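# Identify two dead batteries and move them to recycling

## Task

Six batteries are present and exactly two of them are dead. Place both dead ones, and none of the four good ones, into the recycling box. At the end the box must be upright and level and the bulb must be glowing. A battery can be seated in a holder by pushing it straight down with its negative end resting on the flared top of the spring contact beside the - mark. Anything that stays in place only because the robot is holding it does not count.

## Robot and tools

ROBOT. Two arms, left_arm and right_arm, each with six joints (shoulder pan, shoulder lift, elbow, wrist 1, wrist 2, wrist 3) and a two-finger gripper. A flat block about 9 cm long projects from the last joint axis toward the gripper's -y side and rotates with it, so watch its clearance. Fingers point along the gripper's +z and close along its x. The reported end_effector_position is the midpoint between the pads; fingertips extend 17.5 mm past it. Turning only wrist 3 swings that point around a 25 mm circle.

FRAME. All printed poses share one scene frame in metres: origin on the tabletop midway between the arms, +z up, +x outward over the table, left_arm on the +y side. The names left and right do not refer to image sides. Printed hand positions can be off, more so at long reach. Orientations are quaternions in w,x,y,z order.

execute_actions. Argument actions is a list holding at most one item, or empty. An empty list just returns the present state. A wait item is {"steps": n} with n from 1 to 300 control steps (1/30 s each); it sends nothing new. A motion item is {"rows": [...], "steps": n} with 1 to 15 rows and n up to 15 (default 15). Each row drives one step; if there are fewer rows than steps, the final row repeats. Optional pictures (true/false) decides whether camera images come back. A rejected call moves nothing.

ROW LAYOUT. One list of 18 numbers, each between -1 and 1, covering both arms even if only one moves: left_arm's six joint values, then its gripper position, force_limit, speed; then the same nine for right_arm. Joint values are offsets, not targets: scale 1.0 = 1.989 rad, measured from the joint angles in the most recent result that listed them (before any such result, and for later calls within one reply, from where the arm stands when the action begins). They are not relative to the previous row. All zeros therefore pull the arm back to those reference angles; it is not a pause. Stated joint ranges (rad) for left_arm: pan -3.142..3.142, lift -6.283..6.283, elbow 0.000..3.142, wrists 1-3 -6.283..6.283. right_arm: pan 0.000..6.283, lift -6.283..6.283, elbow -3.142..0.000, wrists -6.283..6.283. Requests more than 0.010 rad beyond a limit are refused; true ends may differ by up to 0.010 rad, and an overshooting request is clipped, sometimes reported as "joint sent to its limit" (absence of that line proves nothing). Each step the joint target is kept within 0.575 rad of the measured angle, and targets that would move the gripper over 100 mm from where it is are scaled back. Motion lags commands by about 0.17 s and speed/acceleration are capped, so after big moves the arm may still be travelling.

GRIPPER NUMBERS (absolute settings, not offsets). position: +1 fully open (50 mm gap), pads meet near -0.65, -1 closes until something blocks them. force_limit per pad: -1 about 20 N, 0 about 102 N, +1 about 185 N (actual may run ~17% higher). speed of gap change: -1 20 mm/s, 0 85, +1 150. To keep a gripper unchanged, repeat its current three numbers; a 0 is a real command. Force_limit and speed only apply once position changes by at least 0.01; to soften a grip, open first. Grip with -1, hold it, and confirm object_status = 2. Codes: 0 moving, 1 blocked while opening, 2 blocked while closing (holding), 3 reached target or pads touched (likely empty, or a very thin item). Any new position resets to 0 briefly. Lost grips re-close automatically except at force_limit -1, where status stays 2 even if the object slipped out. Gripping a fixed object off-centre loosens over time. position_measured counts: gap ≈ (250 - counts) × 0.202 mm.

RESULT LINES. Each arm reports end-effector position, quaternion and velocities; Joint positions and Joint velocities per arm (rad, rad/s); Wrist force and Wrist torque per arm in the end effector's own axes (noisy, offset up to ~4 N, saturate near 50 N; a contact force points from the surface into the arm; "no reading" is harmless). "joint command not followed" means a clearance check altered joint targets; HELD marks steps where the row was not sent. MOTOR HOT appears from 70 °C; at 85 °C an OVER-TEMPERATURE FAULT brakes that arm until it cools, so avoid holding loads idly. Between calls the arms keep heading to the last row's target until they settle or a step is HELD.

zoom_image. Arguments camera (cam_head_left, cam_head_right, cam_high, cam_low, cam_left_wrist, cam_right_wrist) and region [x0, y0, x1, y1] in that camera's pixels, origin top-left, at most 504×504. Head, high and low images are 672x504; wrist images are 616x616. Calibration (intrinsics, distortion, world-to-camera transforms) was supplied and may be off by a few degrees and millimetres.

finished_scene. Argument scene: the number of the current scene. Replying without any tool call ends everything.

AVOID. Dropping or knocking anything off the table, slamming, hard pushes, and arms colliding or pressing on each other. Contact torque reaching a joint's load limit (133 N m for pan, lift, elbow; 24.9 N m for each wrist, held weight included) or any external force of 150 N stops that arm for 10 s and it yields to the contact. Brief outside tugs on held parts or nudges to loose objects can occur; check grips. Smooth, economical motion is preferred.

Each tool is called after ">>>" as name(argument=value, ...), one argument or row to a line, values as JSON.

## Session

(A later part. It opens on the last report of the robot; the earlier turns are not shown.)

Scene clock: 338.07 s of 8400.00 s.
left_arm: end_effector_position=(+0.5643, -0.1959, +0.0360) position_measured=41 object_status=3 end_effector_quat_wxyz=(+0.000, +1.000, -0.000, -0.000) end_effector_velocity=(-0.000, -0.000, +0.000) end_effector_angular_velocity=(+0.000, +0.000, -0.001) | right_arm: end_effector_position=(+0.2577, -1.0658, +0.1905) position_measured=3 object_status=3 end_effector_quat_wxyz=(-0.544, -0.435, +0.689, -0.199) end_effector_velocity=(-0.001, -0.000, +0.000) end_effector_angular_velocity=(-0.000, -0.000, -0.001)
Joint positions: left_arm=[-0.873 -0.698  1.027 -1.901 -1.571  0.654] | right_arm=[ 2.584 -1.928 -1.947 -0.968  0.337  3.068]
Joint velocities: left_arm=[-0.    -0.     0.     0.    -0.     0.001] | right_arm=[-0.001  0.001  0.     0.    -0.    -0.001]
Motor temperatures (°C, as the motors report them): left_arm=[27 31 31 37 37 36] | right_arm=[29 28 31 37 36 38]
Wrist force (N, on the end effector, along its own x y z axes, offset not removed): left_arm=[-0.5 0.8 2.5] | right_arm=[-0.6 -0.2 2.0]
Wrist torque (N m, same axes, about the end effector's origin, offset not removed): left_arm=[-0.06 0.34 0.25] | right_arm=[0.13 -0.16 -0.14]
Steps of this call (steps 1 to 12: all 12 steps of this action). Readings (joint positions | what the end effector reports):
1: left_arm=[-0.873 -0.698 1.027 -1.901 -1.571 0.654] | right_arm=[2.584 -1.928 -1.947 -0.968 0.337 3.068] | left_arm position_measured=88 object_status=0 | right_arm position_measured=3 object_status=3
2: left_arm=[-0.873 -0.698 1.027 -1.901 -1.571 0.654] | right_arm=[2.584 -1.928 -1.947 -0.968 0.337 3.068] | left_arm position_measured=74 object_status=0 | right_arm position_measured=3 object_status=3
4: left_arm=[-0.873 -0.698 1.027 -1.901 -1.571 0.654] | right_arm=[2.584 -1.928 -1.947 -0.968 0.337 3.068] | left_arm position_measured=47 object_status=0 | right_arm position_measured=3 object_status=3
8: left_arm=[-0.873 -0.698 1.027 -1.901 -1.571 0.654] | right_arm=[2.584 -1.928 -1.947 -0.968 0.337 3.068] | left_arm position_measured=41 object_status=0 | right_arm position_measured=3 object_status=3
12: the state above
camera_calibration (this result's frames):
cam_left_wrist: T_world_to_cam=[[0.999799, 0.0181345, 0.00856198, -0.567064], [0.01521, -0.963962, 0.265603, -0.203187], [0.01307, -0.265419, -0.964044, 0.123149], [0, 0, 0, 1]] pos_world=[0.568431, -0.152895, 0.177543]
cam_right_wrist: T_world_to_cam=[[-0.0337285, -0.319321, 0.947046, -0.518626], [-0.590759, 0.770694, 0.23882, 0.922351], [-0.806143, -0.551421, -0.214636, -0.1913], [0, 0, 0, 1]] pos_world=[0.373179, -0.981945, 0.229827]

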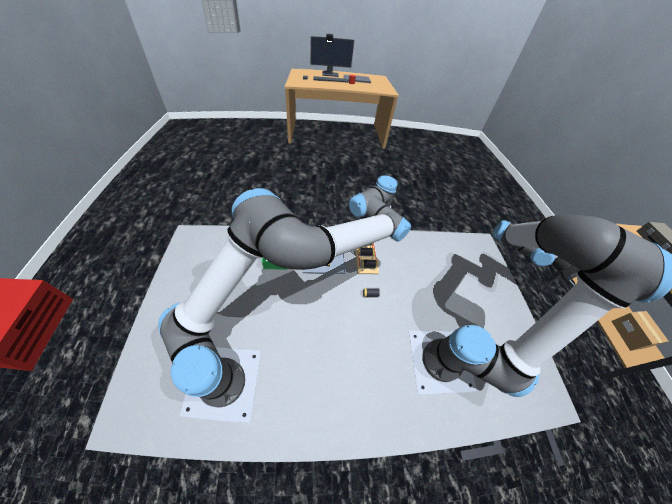

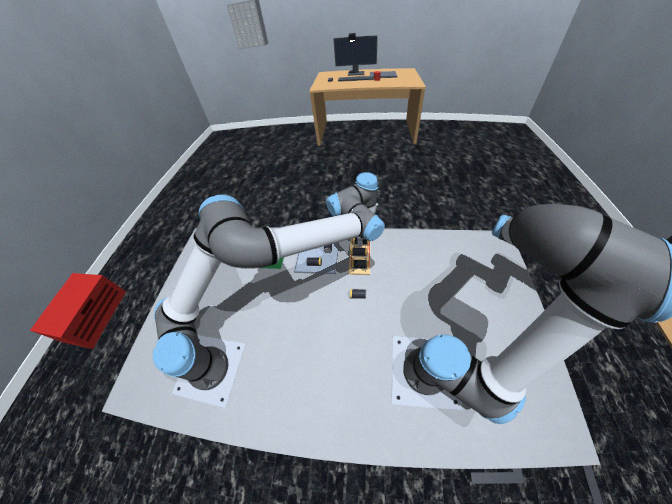

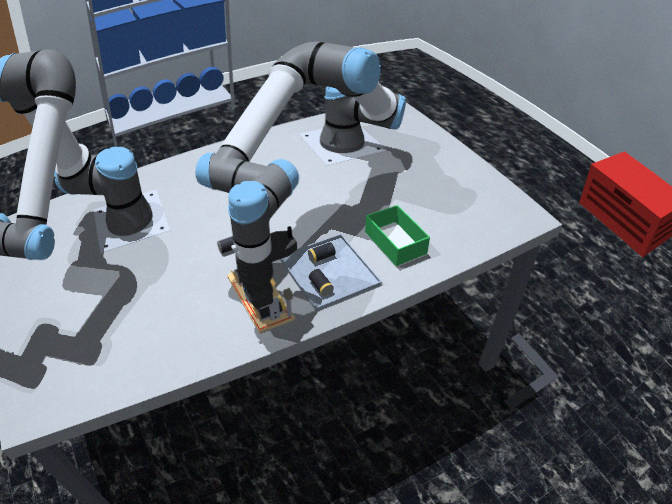

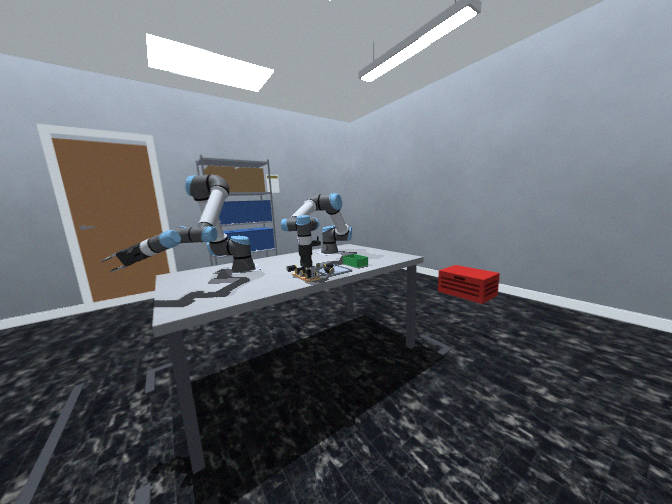

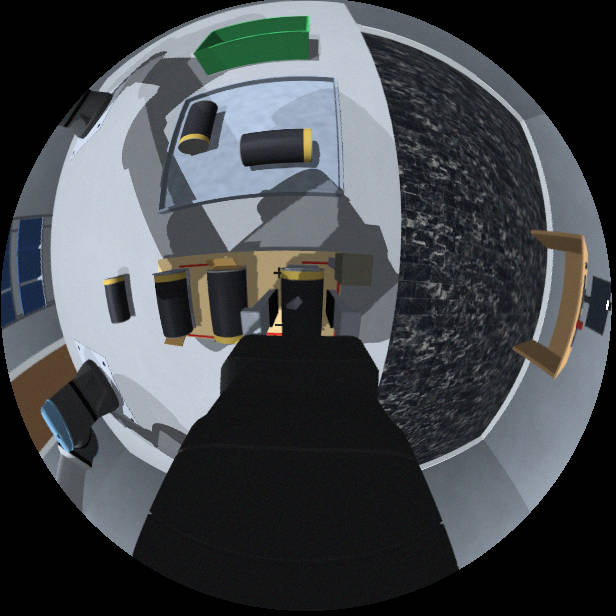

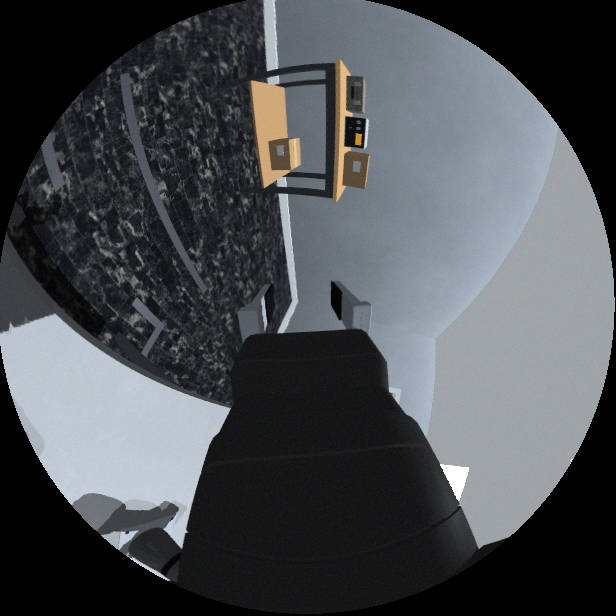

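>>> execute_actions(
  actions=[
    {"rows":[[0,-0.004,-0.006,0.01,0,0,0.75,0,0,0,0,0,0,0,0,1,0,0],[0,-0.009,-0.0135,0.0225,0,0,0.75,0,0,0,0,0,0,0,0,1,0,0],[0,-0.014,-0.021,0.035,0,0,0.75,0,0,0,0,0,0,0,0,1,0,0],[0,-0.018,-0.028,0.046,0,0,0.75,0,0,0,0,0,0,0,0,1,0,0],[0,-0.0209,-0.0334,0.0543,0,0,0.75,0,0,0,0,0,0,0,0,1,0,0],[0,-0.0209,-0.0334,0.0543,0,0,0.75,0,0,0,0,0,0,0,0,1,0,0],[0,-0.0209,-0.0334,0.0543,0,0,0.75,0,0,0,0,0,0,0,0,1,0,0],[0,-0.0209,-0.0334,0.0543,0,0,0.75,0,0,0,0,0,0,0,0,1,0,0],[-0.0103,-0.0368,-0.0055,0.0424,0,-0.0103,0.75,0,0,0,0,0,0,0,0,1,0,0],[-0.0207,-0.0527,0.0224,0.0305,0,-0.0206,0.75,0,0,0,0,0,0,0,0,1,0,0],[-0.031,-0.0686,0.0503,0.0186,0,-0.0309,0.75,0,0,0,0,0,0,0,0,1,0,0],[-0.0413,-0.0845,0.0781,0.0066,0,-0.0413,0.75,0,0,0,0,0,0,0,0,1,0,0],[-0.0516,-0.1004,0.106,-0.0053,0,-0.0516,0.75,0,0,0,0,0,0,0,0,1,0,0],[-0.062,-0.1163,0.1339,-0.0172,0,-0.0619,0.75,0,0,0,0,0,0,0,0,1,0,0],[-0.0723,-0.1322,0.1618,-0.0291,0,-0.0722,0.75,0,0,0,0,0,0,0,0,1,0,0]],"steps":15},
  ],
  pictures=false,
)

>>> execute_actions(
  actions=[
    {"steps":22},
  ],
)

Scene clock: 352.97 s of 8400.00 s.
left_arm: end_effector_position=(+0.5136, -0.2056, +0.0937) position_measured=41 object_status=3 end_effector_quat_wxyz=(+0.005, +1.000, -0.000, +0.003) end_effector_velocity=(-0.428, -0.033, +0.039) end_effector_angular_velocity=(-0.034, -0.016, -0.007) | right_arm: end_effector_position=(+0.2577, -1.0658, +0.1905) position_measured=3 object_status=3 end_effector_quat_wxyz=(-0.544, -0.435, +0.689, -0.199) end_effector_velocity=(+0.001, +0.000, +0.001) end_effector_angular_velocity=(-0.001, -0.002, +0.001)
Joint positions: left_arm=[-0.933 -0.827  1.111 -1.866 -1.571  0.594] | right_arm=[ 2.584 -1.928 -1.947 -0.968  0.337  3.068]
Joint velocities: left_arm=[-0.487 -0.751  1.228 -0.515  0.    -0.48 ] | right_arm=[ 0.001  0.001  0.     0.001  0.    -0.   ]
Motor temperatures (°C, as the motors report them): left_arm=[27 31 31 37 37 36] | right_arm=[29 28 31 37 36 38]
Wrist force (N, on the end effector, along its own x y z axes, offset not removed): left_arm=[1.2 -1.2 -1.2] | right_arm=[-0.2 -0.6 1.3]
Wrist torque (N m, same axes, about the end effector's origin, offset not removed): left_arm=[-0.72 0.14 0.03] | right_arm=[-0.02 -0.15 -0.14]
Steps of this call (steps 1 to 15: the robot went on to your last target; steps 16 to 90: nothing new was sent; then 11.40 s passed at rest; steps 91 to 105: all 15 steps of this action). Readings (joint positions | what the end effector reports):
91: left_arm=[-0.873 -0.698 1.027 -1.901 -1.571 0.654] | right_arm=[2.584 -1.928 -1.947 -0.968 0.337 3.068] | left_arm position_measured=41 object_status=3 | right_arm position_measured=3 object_status=3
92: left_arm=[-0.873 -0.699 1.025 -1.898 -1.571 0.654] | right_arm=[2.584 -1.928 -1.947 -0.968 0.337 3.068] | left_arm position_measured=41 object_status=3 | right_arm position_measured=3 object_status=3
94: left_arm=[-0.873 -0.706 1.015 -1.881 -1.571 0.654] | right_arm=[2.584 -1.928 -1.947 -0.968 0.337 3.068] | left_arm position_measured=41 object_status=3 | right_arm position_measured=3 object_status=3
98: left_arm=[-0.873 -0.727 0.982 -1.827 -1.571 0.654] | right_arm=[2.584 -1.928 -1.947 -0.968 0.337 3.068] | left_arm position_measured=41 object_status=3 | right_arm position_measured=3 object_status=3
105: the state above

Scene clock: 353.70 s of 8400.00 s.
left_arm: end_effector_position=(+0.4352, -0.1958, +0.0896) position_measured=41 object_status=3 end_effector_quat_wxyz=(-0.000, +1.000, -0.000, -0.000) end_effector_velocity=(-0.002, +0.000, +0.000) end_effector_angular_velocity=(+0.000, -0.000, +0.000) | right_arm: end_effector_position=(+0.2577, -1.0658, +0.1905) position_measured=3 object_status=3 end_effector_quat_wxyz=(-0.544, -0.435, +0.689, -0.199) end_effector_velocity=(-0.001, -0.000, -0.000) end_effector_angular_velocity=(-0.000, -0.001, -0.002)
Joint positions: left_arm=[-1.016 -0.96   1.348 -1.958 -1.571  0.511] | right_arm=[ 2.584 -1.928 -1.947 -0.968  0.337  3.068]
Joint velocities: left_arm=[-0.002 -0.004  0.005 -0.001  0.    -0.002] | right_arm=[-0.002 -0.    -0.     0.001  0.     0.   ]
Motor temperatures (°C, as the motors report them): left_arm=[27 31 31 37 37 36] | right_arm=[29 28 31 37 36 38]
Wrist force (N, on the end effector, along its own x y z axes, offset not removed): left_arm=[0.4 0.8 2.7] | right_arm=[0.6 0.2 2.7]
Wrist torque (N m, same axes, about the end effector's origin, offset not removed): left_arm=[0.15 -0.03 0.08] | right_arm=[0.11 -0.33 -0.19]
Steps of this call (steps 1 to 22: the robot went on to your last target). Readings (joint positions | what the end effector reports):
1: left_arm=[-0.950 -0.853 1.155 -1.884 -1.571 0.577] | right_arm=[2.584 -1.928 -1.947 -0.968 0.337 3.068] | left_arm position_measured=41 object_status=3 | right_arm position_measured=3 object_status=3
2: left_arm=[-0.966 -0.878 1.198 -1.902 -1.571 0.561] | right_arm=[2.584 -1.928 -1.947 -0.968 0.337 3.068] | left_arm position_measured=41 object_status=3 | right_arm position_measured=3 object_status=3
4: left_arm=[-0.988 -0.914 1.263 -1.926 -1.571 0.539] | right_arm=[2.584 -1.928 -1.947 -0.968 0.337 3.068] | left_arm position_measured=41 object_status=3 | right_arm position_measured=3 object_status=3
8: left_arm=[-1.007 -0.946 1.321 -1.948 -1.571 0.520] | right_arm=[2.584 -1.928 -1.947 -0.968 0.337 3.068] | left_arm position_measured=41 object_status=3 | right_arm position_measured=3 object_status=3
22: the state above
camera_calibration (this result's frames):
cam_left_wrist: T_world_to_cam=[[0.999807, 0.0179494, 0.00802832, -0.43844], [0.0151842, -0.964198, 0.264749, -0.215309], [0.012493, -0.264576, -0.964284, 0.17698], [0, 0, 0, 1]] pos_world=[0.439414, -0.152906, 0.231181]
cam_right_wrist: T_world_to_cam=[[-0.0337282, -0.319322, 0.947046, -0.518626], [-0.590759, 0.770694, 0.23882, 0.92235], [-0.806143, -0.551421, -0.214636, -0.191299], [0, 0, 0, 1]] pos_world=[0.373179, -0.981945, 0.229827]

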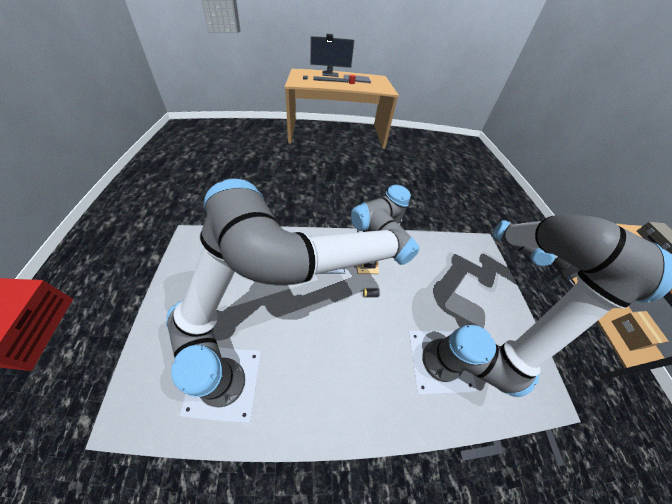

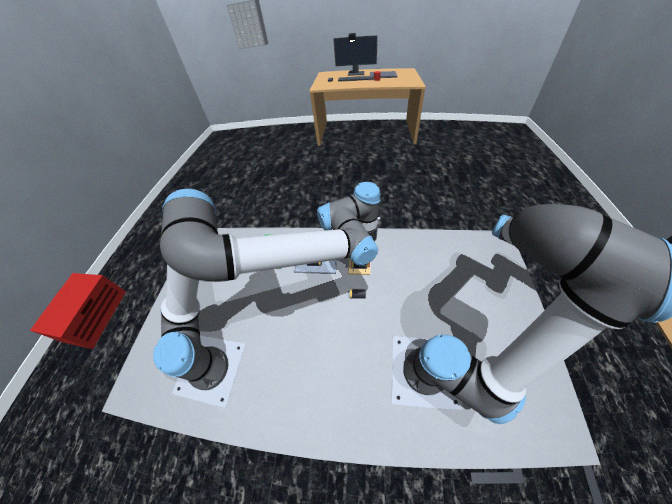

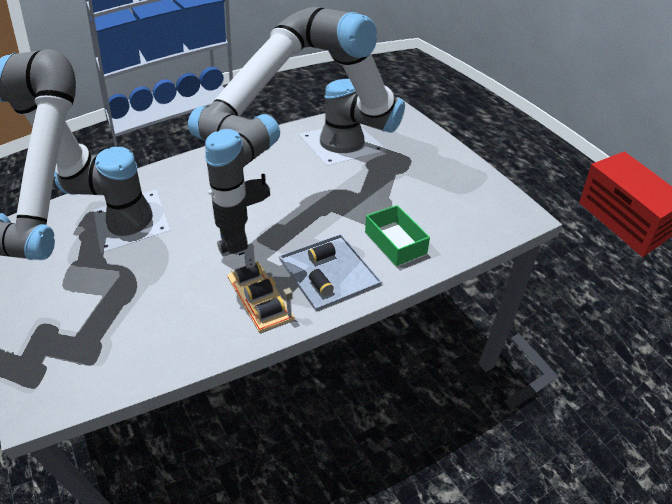

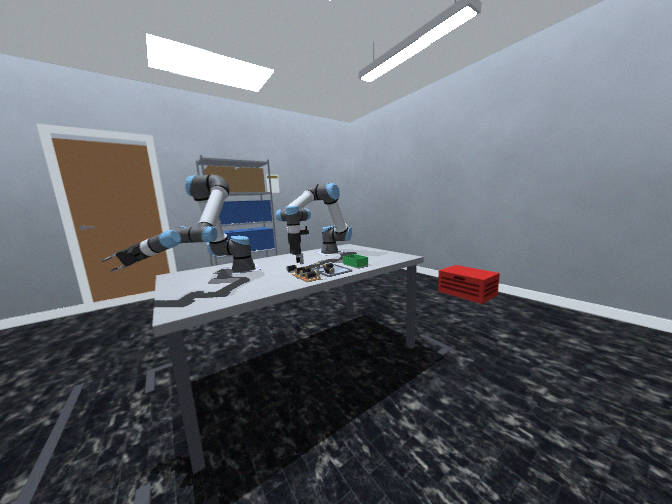

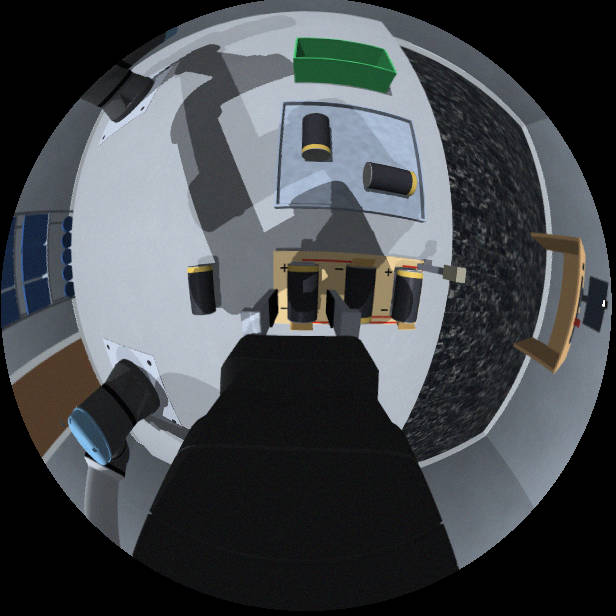

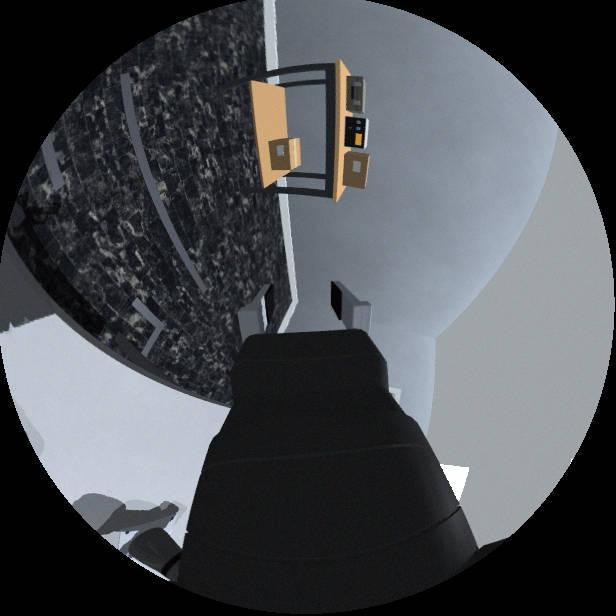

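>>> execute_actions(
  actions=[
    {"rows":[[0,0.003,0.0032,-0.0062,0,0,0.75,0,0,0,0,0,0,0,0,1,0,0],[0,0.007,0.0075,-0.0145,0,0,0.75,0,0,0,0,0,0,0,0,1,0,0],[0,0.0115,0.0121,-0.0236,0,0,0.75,0,0,0,0,0,0,0,0,1,0,0],[0,0.016,0.0167,-0.0327,0,0,0.75,0,0,0,0,0,0,0,0,1,0,0],[0,0.0205,0.0211,-0.0416,0,0,0.75,0,0,0,0,0,0,0,0,1,0,0],[0,0.025,0.0255,-0.0505,0,0,0.75,0,0,0,0,0,0,0,0,1,0,0],[0,0.028,0.0286,-0.0568,0,0,0.75,0,0,0,0,0,0,0,0,1,0,0]],"steps":15},
  ],
  pictures=false,
)

>>> execute_actions(
  actions=[
    {"steps":10},
  ],
  pictures=false,
)

>>> execute_actions(
  actions=[
    {"rows":[[0,0,0,0,0,0,-1,0,0,0,0,0,0,0,0,1,0,0]],"steps":12},
  ],
  pictures=false,
)

>>> execute_actions(
  actions=[
    {"rows":[[0,-0.002,-0.002,0.004,0,0,-1,0,0,0,0,0,0,0,0,1,0,0],[0,-0.005,-0.005,0.01,0,0,-1,0,0,0,0,0,0,0,0,1,0,0],[0,-0.009,-0.009,0.018,0,0,-1,0,0,0,0,0,0,0,0,1,0,0],[0,-0.013,-0.013,0.026,0,0,-1,0,0,0,0,0,0,0,0,1,0,0],[0,-0.018,-0.018,0.036,0,0,-1,0,0,0,0,0,0,0,0,1,0,0],[0,-0.023,-0.0235,0.0465,0,0,-1,0,0,0,0,0,0,0,0,1,0,0],[0,-0.028,-0.0286,0.0566,0,0,-1,0,0,0,0,0,0,0,0,1,0,0]],"steps":15},
  ],
  pictures=false,
)

Scene clock: 367.33 s of 8400.00 s.
left_arm: end_effector_position=(+0.4352, -0.1961, +0.0390) position_measured=41 object_status=3 end_effector_quat_wxyz=(-0.000, +1.000, -0.000, -0.000) end_effector_velocity=(-0.000, +0.001, -0.028) end_effector_angular_velocity=(-0.001, -0.001, -0.001) | right_arm: end_effector_position=(+0.2577, -1.0658, +0.1905) position_measured=3 object_status=3 end_effector_quat_wxyz=(-0.544, -0.435, +0.689, -0.199) end_effector_velocity=(+0.000, +0.000, +0.001) end_effector_angular_velocity=(-0.000, -0.000, +0.000)
Joint positions: left_arm=[-1.017 -0.908  1.402 -2.064 -1.571  0.51 ] | right_arm=[ 2.584 -1.928 -1.947 -0.968  0.337  3.068]
Joint velocities: left_arm=[ 0.     0.03   0.029 -0.061 -0.     0.002] | right_arm=[ 0.     0.001  0.    -0.001  0.     0.   ]
Motor temperatures (°C, as the motors report them): left_arm=[27 31 31 37 37 36] | right_arm=[29 28 31 37 36 38]
Wrist force (N, on the end effector, along its own x y z axes, offset not removed): left_arm=[-3.3 -1.9 -2.9] | right_arm=[-0.2 -0.2 2.9]
Wrist torque (N m, same axes, about the end effector's origin, offset not removed): left_arm=[-0.64 0.71 0.17] | right_arm=[0.12 -0.21 -0.13]
Steps of this call (steps 1 to 15: the robot went on to your last target; steps 16 to 90: nothing new was sent; then 10.13 s passed at rest; steps 91 to 105: all 15 steps of this action). Readings (joint positions | what the end effector reports):
91: left_arm=[-1.017 -0.960 1.349 -1.959 -1.571 0.510] | right_arm=[2.584 -1.928 -1.947 -0.968 0.337 3.068] | left_arm position_measured=41 object_status=3 | right_arm position_measured=3 object_status=3
92: left_arm=[-1.017 -0.960 1.350 -1.960 -1.571 0.510] | right_arm=[2.584 -1.928 -1.947 -0.968 0.337 3.068] | left_arm position_measured=41 object_status=3 | right_arm position_measured=3 object_status=3
94: left_arm=[-1.017 -0.954 1.356 -1.972 -1.571 0.510] | right_arm=[2.584 -1.928 -1.947 -0.968 0.337 3.068] | left_arm position_measured=41 object_status=3 | right_arm position_measured=3 object_status=3
98: left_arm=[-1.017 -0.929 1.380 -2.020 -1.571 0.510] | right_arm=[2.584 -1.928 -1.947 -0.968 0.337 3.068] | left_arm position_measured=41 object_status=3 | right_arm position_measured=3 object_status=3
105: the state above

Scene clock: 367.67 s of 8400.00 s.
left_arm: end_effector_position=(+0.4352, -0.1959, +0.0359) position_measured=41 object_status=3 end_effector_quat_wxyz=(+0.000, +1.000, -0.000, -0.000) end_effector_velocity=(+0.000, +0.000, -0.002) end_effector_angular_velocity=(+0.001, +0.000, -0.001) | right_arm: end_effector_position=(+0.2577, -1.0658, +0.1905) position_measured=3 object_status=3 end_effector_quat_wxyz=(-0.544, -0.435, +0.689, -0.199) end_effector_velocity=(-0.001, -0.001, -0.001) end_effector_angular_velocity=(+0.000, +0.000, -0.002)
Joint positions: left_arm=[-1.017 -0.905  1.405 -2.071 -1.571  0.511] | right_arm=[ 2.584 -1.928 -1.947 -0.968  0.337  3.068]
Joint velocities: left_arm=[ 0.     0.002  0.002 -0.004 -0.     0.001] | right_arm=[-0.002 -0.001 -0.     0.001  0.     0.   ]
Motor temperatures (°C, as the motors report them): left_arm=[27 31 31 37 37 36] | right_arm=[29 28 31 37 36 38]
Wrist force (N, on the end effector, along its own x y z axes, offset not removed): left_arm=[-0.5 0.0 -1.3] | right_arm=[0.2 -0.9 1.7]
Wrist torque (N m, same axes, about the end effector's origin, offset not removed): left_arm=[-0.18 0.26 0.21] | right_arm=[-0.05 -0.19 -0.08]
Steps of this call (steps 1 to 10: the robot went on to your last target). Readings (joint positions | what the end effector reports):
1: left_arm=[-1.017 -0.907 1.403 -2.066 -1.571 0.511] | right_arm=[2.584 -1.928 -1.947 -0.968 0.337 3.068] | left_arm position_measured=41 object_status=3 | right_arm position_measured=3 object_status=3
2: left_arm=[-1.017 -0.906 1.403 -2.067 -1.571 0.511] | right_arm=[2.584 -1.928 -1.947 -0.968 0.337 3.068] | left_arm position_measured=41 object_status=3 | right_arm position_measured=3 object_status=3
4: left_arm=[-1.017 -0.906 1.404 -2.069 -1.571 0.511] | right_arm=[2.584 -1.928 -1.947 -0.968 0.337 3.068] | left_arm position_measured=41 object_status=3 | right_arm position_measured=3 object_status=3
8: left_arm=[-1.017 -0.905 1.405 -2.071 -1.571 0.511] | right_arm=[2.584 -1.928 -1.947 -0.968 0.337 3.068] | left_arm position_measured=41 object_status=3 | right_arm position_measured=3 object_status=3
10: the state above

Scene clock: 368.07 s of 8400.00 s.
left_arm: end_effector_position=(+0.4353, -0.1959, +0.0358) position_measured=93 object_status=2 end_effector_quat_wxyz=(+0.000, +1.000, -0.000, -0.000) end_effector_velocity=(+0.000, +0.000, +0.000) end_effector_angular_velocity=(-0.001, -0.000, +0.000) | right_arm: end_effector_position=(+0.2577, -1.0658, +0.1905) position_measured=3 object_status=3 end_effector_quat_wxyz=(-0.544, -0.435, +0.689, -0.199) end_effector_velocity=(-0.001, -0.000, -0.001) end_effector_angular_velocity=(+0.002, +0.002, -0.001)
Joint positions: left_arm=[-1.016 -0.905  1.405 -2.071 -1.571  0.511] | right_arm=[ 2.584 -1.928 -1.947 -0.968  0.337  3.068]
Joint velocities: left_arm=[ 0.    -0.001  0.    -0.     0.    -0.   ] | right_arm=[-0.001 -0.002  0.    -0.     0.     0.   ]
Motor temperatures (°C, as the motors report them): left_arm=[27 31 31 37 37 36] | right_arm=[29 28 31 37 36 38]
Wrist force (N, on the end effector, along its own x y z axes, offset not removed): left_arm=[-1.9 -0.6 1.3] | right_arm=[-0.3 0.4 1.7]
Wrist torque (N m, same axes, about the end effector's origin, offset not removed): left_arm=[-0.32 0.26 0.09] | right_arm=[0.23 -0.08 -0.15]
Steps of this call (steps 1 to 12: all 12 steps of this action). Readings (joint positions | what the end effector reports):
1: left_arm=[-1.016 -0.905 1.405 -2.071 -1.571 0.511] | right_arm=[2.584 -1.928 -1.947 -0.968 0.337 3.068] | left_arm position_measured=46 object_status=0 | right_arm position_measured=3 object_status=3
2: left_arm=[-1.016 -0.905 1.405 -2.071 -1.571 0.511] | right_arm=[2.584 -1.928 -1.947 -0.968 0.337 3.068] | left_arm position_measured=60 object_status=0 | right_arm position_measured=3 object_status=3
4: left_arm=[-1.016 -0.905 1.405 -2.071 -1.571 0.511] | right_arm=[2.584 -1.928 -1.947 -0.968 0.337 3.068] | left_arm position_measured=88 object_status=0 | right_arm position_measured=3 object_status=3
8: left_arm=[-1.016 -0.905 1.405 -2.071 -1.571 0.511] | right_arm=[2.584 -1.928 -1.947 -0.968 0.337 3.068] | left_arm position_measured=93 object_status=0 | right_arm position_measured=3 object_status=3
12: the state above

Scene clock: 368.57 s of 8400.00 s.
left_arm: end_effector_position=(+0.4353, -0.1961, +0.0859) position_measured=93 object_status=2 end_effector_quat_wxyz=(+0.000, +1.000, -0.000, -0.000) end_effector_velocity=(-0.001, +0.001, +0.033) end_effector_angular_velocity=(+0.001, +0.000, +0.001) | right_arm: end_effector_position=(+0.2577, -1.0658, +0.1905) position_measured=3 object_status=3 end_effector_quat_wxyz=(-0.544, -0.435, +0.689, -0.199) end_effector_velocity=(+0.001, +0.000, +0.001) end_effector_angular_velocity=(-0.002, -0.002, +0.001)
Joint positions: left_arm=[-1.016 -0.956  1.352 -1.967 -1.571  0.511] | right_arm=[ 2.584 -1.928 -1.947 -0.968  0.337  3.068]
Joint velocities: left_arm=[-0.    -0.033 -0.035  0.069 -0.    -0.001] | right_arm=[ 0.001  0.001 -0.     0.001 -0.     0.   ]
Motor temperatures (°C, as the motors report them): left_arm=[27 31 31 37 37 36] | right_arm=[29 28 31 37 36 38]
Wrist force (N, on the end effector, along its own x y z axes, offset not removed): left_arm=[0.0 0.7 2.1] | right_arm=[-0.6 1.2 2.2]
Wrist torque (N m, same axes, about the end effector's origin, offset not removed): left_arm=[0.03 0.14 0.11] | right_arm=[0.35 -0.09 -0.13]
Steps of this call (steps 1 to 15: all 15 steps of this action). Readings (joint positions | what the end effector reports):
1: left_arm=[-1.016 -0.905 1.405 -2.071 -1.571 0.511] | right_arm=[2.584 -1.928 -1.947 -0.968 0.337 3.068] | left_arm position_measured=93 object_status=2 | right_arm position_measured=3 object_status=3
2: left_arm=[-1.016 -0.905 1.405 -2.070 -1.571 0.511] | right_arm=[2.584 -1.928 -1.947 -0.968 0.337 3.068] | left_arm position_measured=93 object_status=2 | right_arm position_measured=3 object_status=3
4: left_arm=[-1.016 -0.910 1.400 -2.062 -1.571 0.511] | right_arm=[2.584 -1.928 -1.947 -0.968 0.337 3.068] | left_arm position_measured=93 object_status=2 | right_arm position_measured=3 object_status=3
8: left_arm=[-1.016 -0.932 1.377 -2.017 -1.571 0.511] | right_arm=[2.584 -1.928 -1.947 -0.968 0.337 3.068] | left_arm position_measured=93 object_status=2 | right_arm position_measured=3 object_status=3
15: the state above

>>> execute_actions(
  actions=[
    {"rows":[[-0.0141,-0.0137,0.0163,-0.0026,0,-0.0141,-1,0,0,0,0,0,0,0,0,1,0,0],[-0.0282,-0.0254,0.0346,-0.0092,0,-0.0283,-1,0,0,0,0,0,0,0,0,1,0,0],[-0.0423,-0.037,0.0529,-0.0159,0,-0.0424,-1,0,0,0,0,0,0,0,0,1,0,0],[-0.0564,-0.0487,0.0712,-0.0225,0,-0.0565,-1,0,0,0,0,0,0,0,0,1,0,0],[-0.0706,-0.0604,0.0895,-0.0291,0,-0.0707,-1,0,0,0,0,0,0,0,0,1,0,0],[-0.0847,-0.072,0.1078,-0.0358,0,-0.0848,-1,0,0,0,0,0,0,0,0,1,0,0],[-0.0988,-0.0837,0.1261,-0.0424,0,-0.0989,-1,0,0,0,0,0,0,0,0,1,0,0],[-0.1129,-0.0954,0.1444,-0.049,0,-0.113,-1,0,0,0,0,0,0,0,0,1,0,0],[-0.127,-0.107,0.1627,-0.0557,0,-0.1272,-1,0,0,0,0,0,0,0,0,1,0,0],[-0.1411,-0.1187,0.181,-0.0623,0,-0.1413,-1,0,0,0,0,0,0,0,0,1,0,0]],"steps":15},
  ],
  pictures=false,
)

>>> execute_actions(
  actions=[
    {"steps":18},
  ],
  pictures=false,
)

>>> execute_actions(
  actions=[
    {"rows":[[0,0.004,0.003,-0.007,0,0,-1,0,0,0,0,0,0,0,0,1,0,0],[0,0.01,0.0078,-0.0178,0,0,-1,0,0,0,0,0,0,0,0,1,0,0],[0,0.016,0.0125,-0.0285,0,0,-1,0,0,0,0,0,0,0,0,1,0,0],[0,0.022,0.017,-0.039,0,0,-1,0,0,0,0,0,0,0,0,1,0,0],[0,0.028,0.0215,-0.0495,0,0,-1,0,0,0,0,0,0,0,0,1,0,0],[0,0.034,0.026,-0.06,0,0,-1,0,0,0,0,0,0,0,0,1,0,0],[0,0.04,0.0302,-0.0702,0,0,-1,0,0,0,0,0,0,0,0,1,0,0],[0,0.0434,0.0327,-0.0761,0,0,-1,0,0,0,0,0,0,0,0,1,0,0]],"steps":15},
  ],
  pictures=false,
)

>>> execute_actions(
  actions=[
    {"steps":12},
  ],
  pictures=false,
)

Scene clock: 382.33 s of 8400.00 s.
left_arm: end_effector_position=(+0.2623, -0.2007, +0.0917) position_measured=93 object_status=2 end_effector_quat_wxyz=(+0.001, +1.000, -0.000, -0.000) end_effector_velocity=(-0.197, +0.038, -0.012) end_effector_angular_velocity=(+0.017, +0.005, -0.004) | right_arm: end_effector_position=(+0.2577, -1.0658, +0.1905) position_measured=3 object_status=3 end_effector_quat_wxyz=(-0.544, -0.435, +0.689, -0.199) end_effector_velocity=(-0.000, -0.000, -0.000) end_effector_angular_velocity=(+0.000, +0.001, -0.001)
Joint positions: left_arm=[-1.263 -1.164  1.666 -2.075 -1.571  0.264] | right_arm=[ 2.584 -1.928 -1.947 -0.968  0.337  3.068]
Joint velocities: left_arm=[-0.294 -0.241  0.39  -0.132 -0.    -0.29 ] | right_arm=[-0.001 -0.001 -0.    -0.    -0.     0.   ]
Motor temperatures (°C, as the motors report them): left_arm=[27 31 31 37 37 36] | right_arm=[29 28 31 37 36 38]
Wrist force (N, on the end effector, along its own x y z axes, offset not removed): left_arm=[-5.2 -3.2 3.6] | right_arm=[-0.3 0.0 2.2]
Wrist torque (N m, same axes, about the end effector's origin, offset not removed): left_arm=[-0.79 0.86 0.24] | right_arm=[0.04 -0.14 -0.07]
Steps of this call (steps 1 to 15: the robot went on to your last target; steps 16 to 90: nothing new was sent; then 10.27 s passed at rest; steps 91 to 105: all 15 steps of this action). Readings (joint positions | what the end effector reports):
91: left_arm=[-1.017 -0.960 1.348 -1.958 -1.571 0.511] | right_arm=[2.584 -1.928 -1.947 -0.968 0.337 3.068] | left_arm position_measured=93 object_status=2 | right_arm position_measured=3 object_status=3
92: left_arm=[-1.020 -0.963 1.352 -1.960 -1.571 0.507] | right_arm=[2.584 -1.928 -1.947 -0.968 0.337 3.068] | left_arm position_measured=93 object_status=2 | right_arm position_measured=3 object_status=3
94: left_arm=[-1.040 -0.981 1.378 -1.970 -1.571 0.487] | right_arm=[2.584 -1.928 -1.947 -0.968 0.337 3.068] | left_arm position_measured=93 object_status=2 | right_arm position_measured=3 object_status=3
98: left_arm=[-1.120 -1.047 1.480 -2.009 -1.571 0.407] | right_arm=[2.584 -1.928 -1.947 -0.968 0.337 3.068] | left_arm position_measured=93 object_status=2 | right_arm position_measured=3 object_status=3
105: the state above

Scene clock: 382.93 s of 8400.00 s.
left_arm: end_effector_position=(+0.2398, -0.1956, +0.0900) position_measured=93 object_status=2 end_effector_quat_wxyz=(+0.000, +1.000, -0.000, -0.000) end_effector_velocity=(-0.002, +0.000, +0.000) end_effector_angular_velocity=(+0.000, +0.000, +0.001) | right_arm: end_effector_position=(+0.2577, -1.0658, +0.1905) position_measured=3 object_status=3 end_effector_quat_wxyz=(-0.544, -0.435, +0.689, -0.199) end_effector_velocity=(+0.001, +0.000, +0.000) end_effector_angular_velocity=(-0.002, -0.003, +0.001)
Joint positions: left_arm=[-1.297 -1.192  1.712 -2.09  -1.571  0.23 ] | right_arm=[ 2.584 -1.928 -1.947 -0.968  0.337  3.068]
Joint velocities: left_arm=[-0.002 -0.001  0.002 -0.     0.    -0.003] | right_arm=[ 0.001  0.    -0.     0.003  0.    -0.   ]
Motor temperatures (°C, as the motors report them): left_arm=[27 31 31 37 37 36] | right_arm=[29 28 31 37 36 38]
Wrist force (N, on the end effector, along its own x y z axes, offset not removed): left_arm=[-1.0 -3.5 3.0] | right_arm=[-0.8 0.6 3.1]
Wrist torque (N m, same axes, about the end effector's origin, offset not removed): left_arm=[-0.75 0.42 0.24] | right_arm=[0.24 -0.03 -0.12]
Steps of this call (steps 1 to 18: the robot went on to your last target). Readings (joint positions | what the end effector reports):
1: left_arm=[-1.271 -1.171 1.678 -2.079 -1.571 0.256] | right_arm=[2.584 -1.928 -1.947 -0.968 0.337 3.068] | left_arm position_measured=93 object_status=2 | right_arm position_measured=3 object_status=3
2: left_arm=[-1.278 -1.177 1.686 -2.082 -1.571 0.249] | right_arm=[2.584 -1.928 -1.947 -0.968 0.337 3.068] | left_arm position_measured=93 object_status=2 | right_arm position_measured=3 object_status=3
4: left_arm=[-1.286 -1.183 1.698 -2.086 -1.571 0.241] | right_arm=[2.584 -1.928 -1.947 -0.968 0.337 3.068] | left_arm position_measured=93 object_status=2 | right_arm position_measured=3 object_status=3
8: left_arm=[-1.294 -1.190 1.708 -2.089 -1.571 0.233] | right_arm=[2.584 -1.928 -1.947 -0.968 0.337 3.068] | left_arm position_measured=93 object_status=2 | right_arm position_measured=3 object_status=3
18: the state above

Scene clock: 383.43 s of 8400.00 s.
left_arm: end_effector_position=(+0.2398, -0.1960, +0.0305) position_measured=93 object_status=2 end_effector_quat_wxyz=(-0.000, +1.000, -0.000, -0.000) end_effector_velocity=(-0.000, +0.001, -0.039) end_effector_angular_velocity=(-0.002, -0.000, -0.001) | right_arm: end_effector_position=(+0.2577, -1.0658, +0.1905) position_measured=3 object_status=3 end_effector_quat_wxyz=(-0.544, -0.435, +0.689, -0.199) end_effector_velocity=(+0.000, +0.000, -0.000) end_effector_angular_velocity=(+0.000, +0.000, +0.000)
Joint positions: left_arm=[-1.297 -1.112  1.772 -2.231 -1.571  0.23 ] | right_arm=[ 2.584 -1.928 -1.947 -0.968  0.337  3.068]
Joint velocities: left_arm=[-0.     0.055  0.039 -0.096 -0.     0.   ] | right_arm=[ 0. -0. -0.  0.  0.  0.]
Motor temperatures (°C, as the motors report them): left_arm=[27 31 31 37 37 36] | right_arm=[29 28 31 37 36 38]
Wrist force (N, on the end effector, along its own x y z axes, offset not removed): left_arm=[-4.5 3.3 2.7] | right_arm=[0.3 -0.2 2.8]
Wrist torque (N m, same axes, about the end effector's origin, offset not removed): left_arm=[0.41 1.02 0.24] | right_arm=[0.06 -0.17 -0.06]
Steps of this call (steps 1 to 15: all 15 steps of this action). Readings (joint positions | what the end effector reports):
1: left_arm=[-1.297 -1.192 1.712 -2.091 -1.571 0.230] | right_arm=[2.584 -1.928 -1.947 -0.968 0.337 3.068] | left_arm position_measured=93 object_status=2 | right_arm position_measured=3 object_status=3
2: left_arm=[-1.297 -1.191 1.713 -2.093 -1.571 0.230] | right_arm=[2.584 -1.928 -1.947 -0.968 0.337 3.068] | left_arm position_measured=93 object_status=2 | right_arm position_measured=3 object_status=3
4: left_arm=[-1.297 -1.183 1.719 -2.106 -1.571 0.230] | right_arm=[2.584 -1.928 -1.947 -0.968 0.337 3.068] | left_arm position_measured=93 object_status=2 | right_arm position_measured=3 object_status=3
8: left_arm=[-1.297 -1.150 1.745 -2.164 -1.571 0.230] | right_arm=[2.584 -1.928 -1.947 -0.968 0.337 3.068] | left_arm position_measured=93 object_status=2 | right_arm position_measured=3 object_status=3
15: the state above

Scene clock: 383.83 s of 8400.00 s.
left_arm: end_effector_position=(+0.2398, -0.1958, +0.0261) position_measured=93 object_status=2 end_effector_quat_wxyz=(+0.000, +1.000, -0.000, -0.000) end_effector_velocity=(+0.000, +0.000, -0.002) end_effector_angular_velocity=(+0.000, +0.000, +0.001) | right_arm: end_effector_position=(+0.2577, -1.0658, +0.1905) position_measured=3 object_status=3 end_effector_quat_wxyz=(-0.544, -0.435, +0.689, -0.199) end_effector_velocity=(+0.000, +0.000, +0.001) end_effector_angular_velocity=(-0.001, -0.001, +0.000)
Joint positions: left_arm=[-1.297 -1.106  1.777 -2.241 -1.571  0.23 ] | right_arm=[ 2.584 -1.928 -1.947 -0.968  0.337  3.068]
Joint velocities: left_arm=[ 0.001  0.003  0.001 -0.003 -0.    -0.   ] | right_arm=[ 0.     0.001  0.    -0.    -0.     0.   ]
Motor temperatures (°C, as the motors report them): left_arm=[27 31 31 37 37 36] | right_arm=[29 28 31 37 36 38]
Wrist force (N, on the end effector, along its own x y z axes, offset not removed): left_arm=[-2.9 0.2 -0.4] | right_arm=[-0.6 0.1 2.2]
Wrist torque (N m, same axes, about the end effector's origin, offset not removed): left_arm=[-0.22 0.58 0.28] | right_arm=[0.14 -0.09 -0.10]
Steps of this call (steps 1 to 12: the robot went on to your last target). Readings (joint positions | what the end effector reports):
1: left_arm=[-1.297 -1.111 1.774 -2.233 -1.571 0.230] | right_arm=[2.584 -1.928 -1.947 -0.968 0.337 3.068] | left_arm position_measured=93 object_status=2 | right_arm position_measured=3 object_status=3
2: left_arm=[-1.297 -1.110 1.774 -2.235 -1.571 0.230] | right_arm=[2.584 -1.928 -1.947 -0.968 0.337 3.068] | left_arm position_measured=93 object_status=2 | right_arm position_measured=3 object_status=3
4: left_arm=[-1.297 -1.108 1.776 -2.238 -1.571 0.230] | right_arm=[2.584 -1.928 -1.947 -0.968 0.337 3.068] | left_arm position_measured=93 object_status=2 | right_arm position_measured=3 object_status=3
8: left_arm=[-1.297 -1.107 1.777 -2.241 -1.571 0.230] | right_arm=[2.584 -1.928 -1.947 -0.968 0.337 3.068] | left_arm position_measured=93 object_status=2 | right_arm position_measured=3 object_status=3
12: the state above


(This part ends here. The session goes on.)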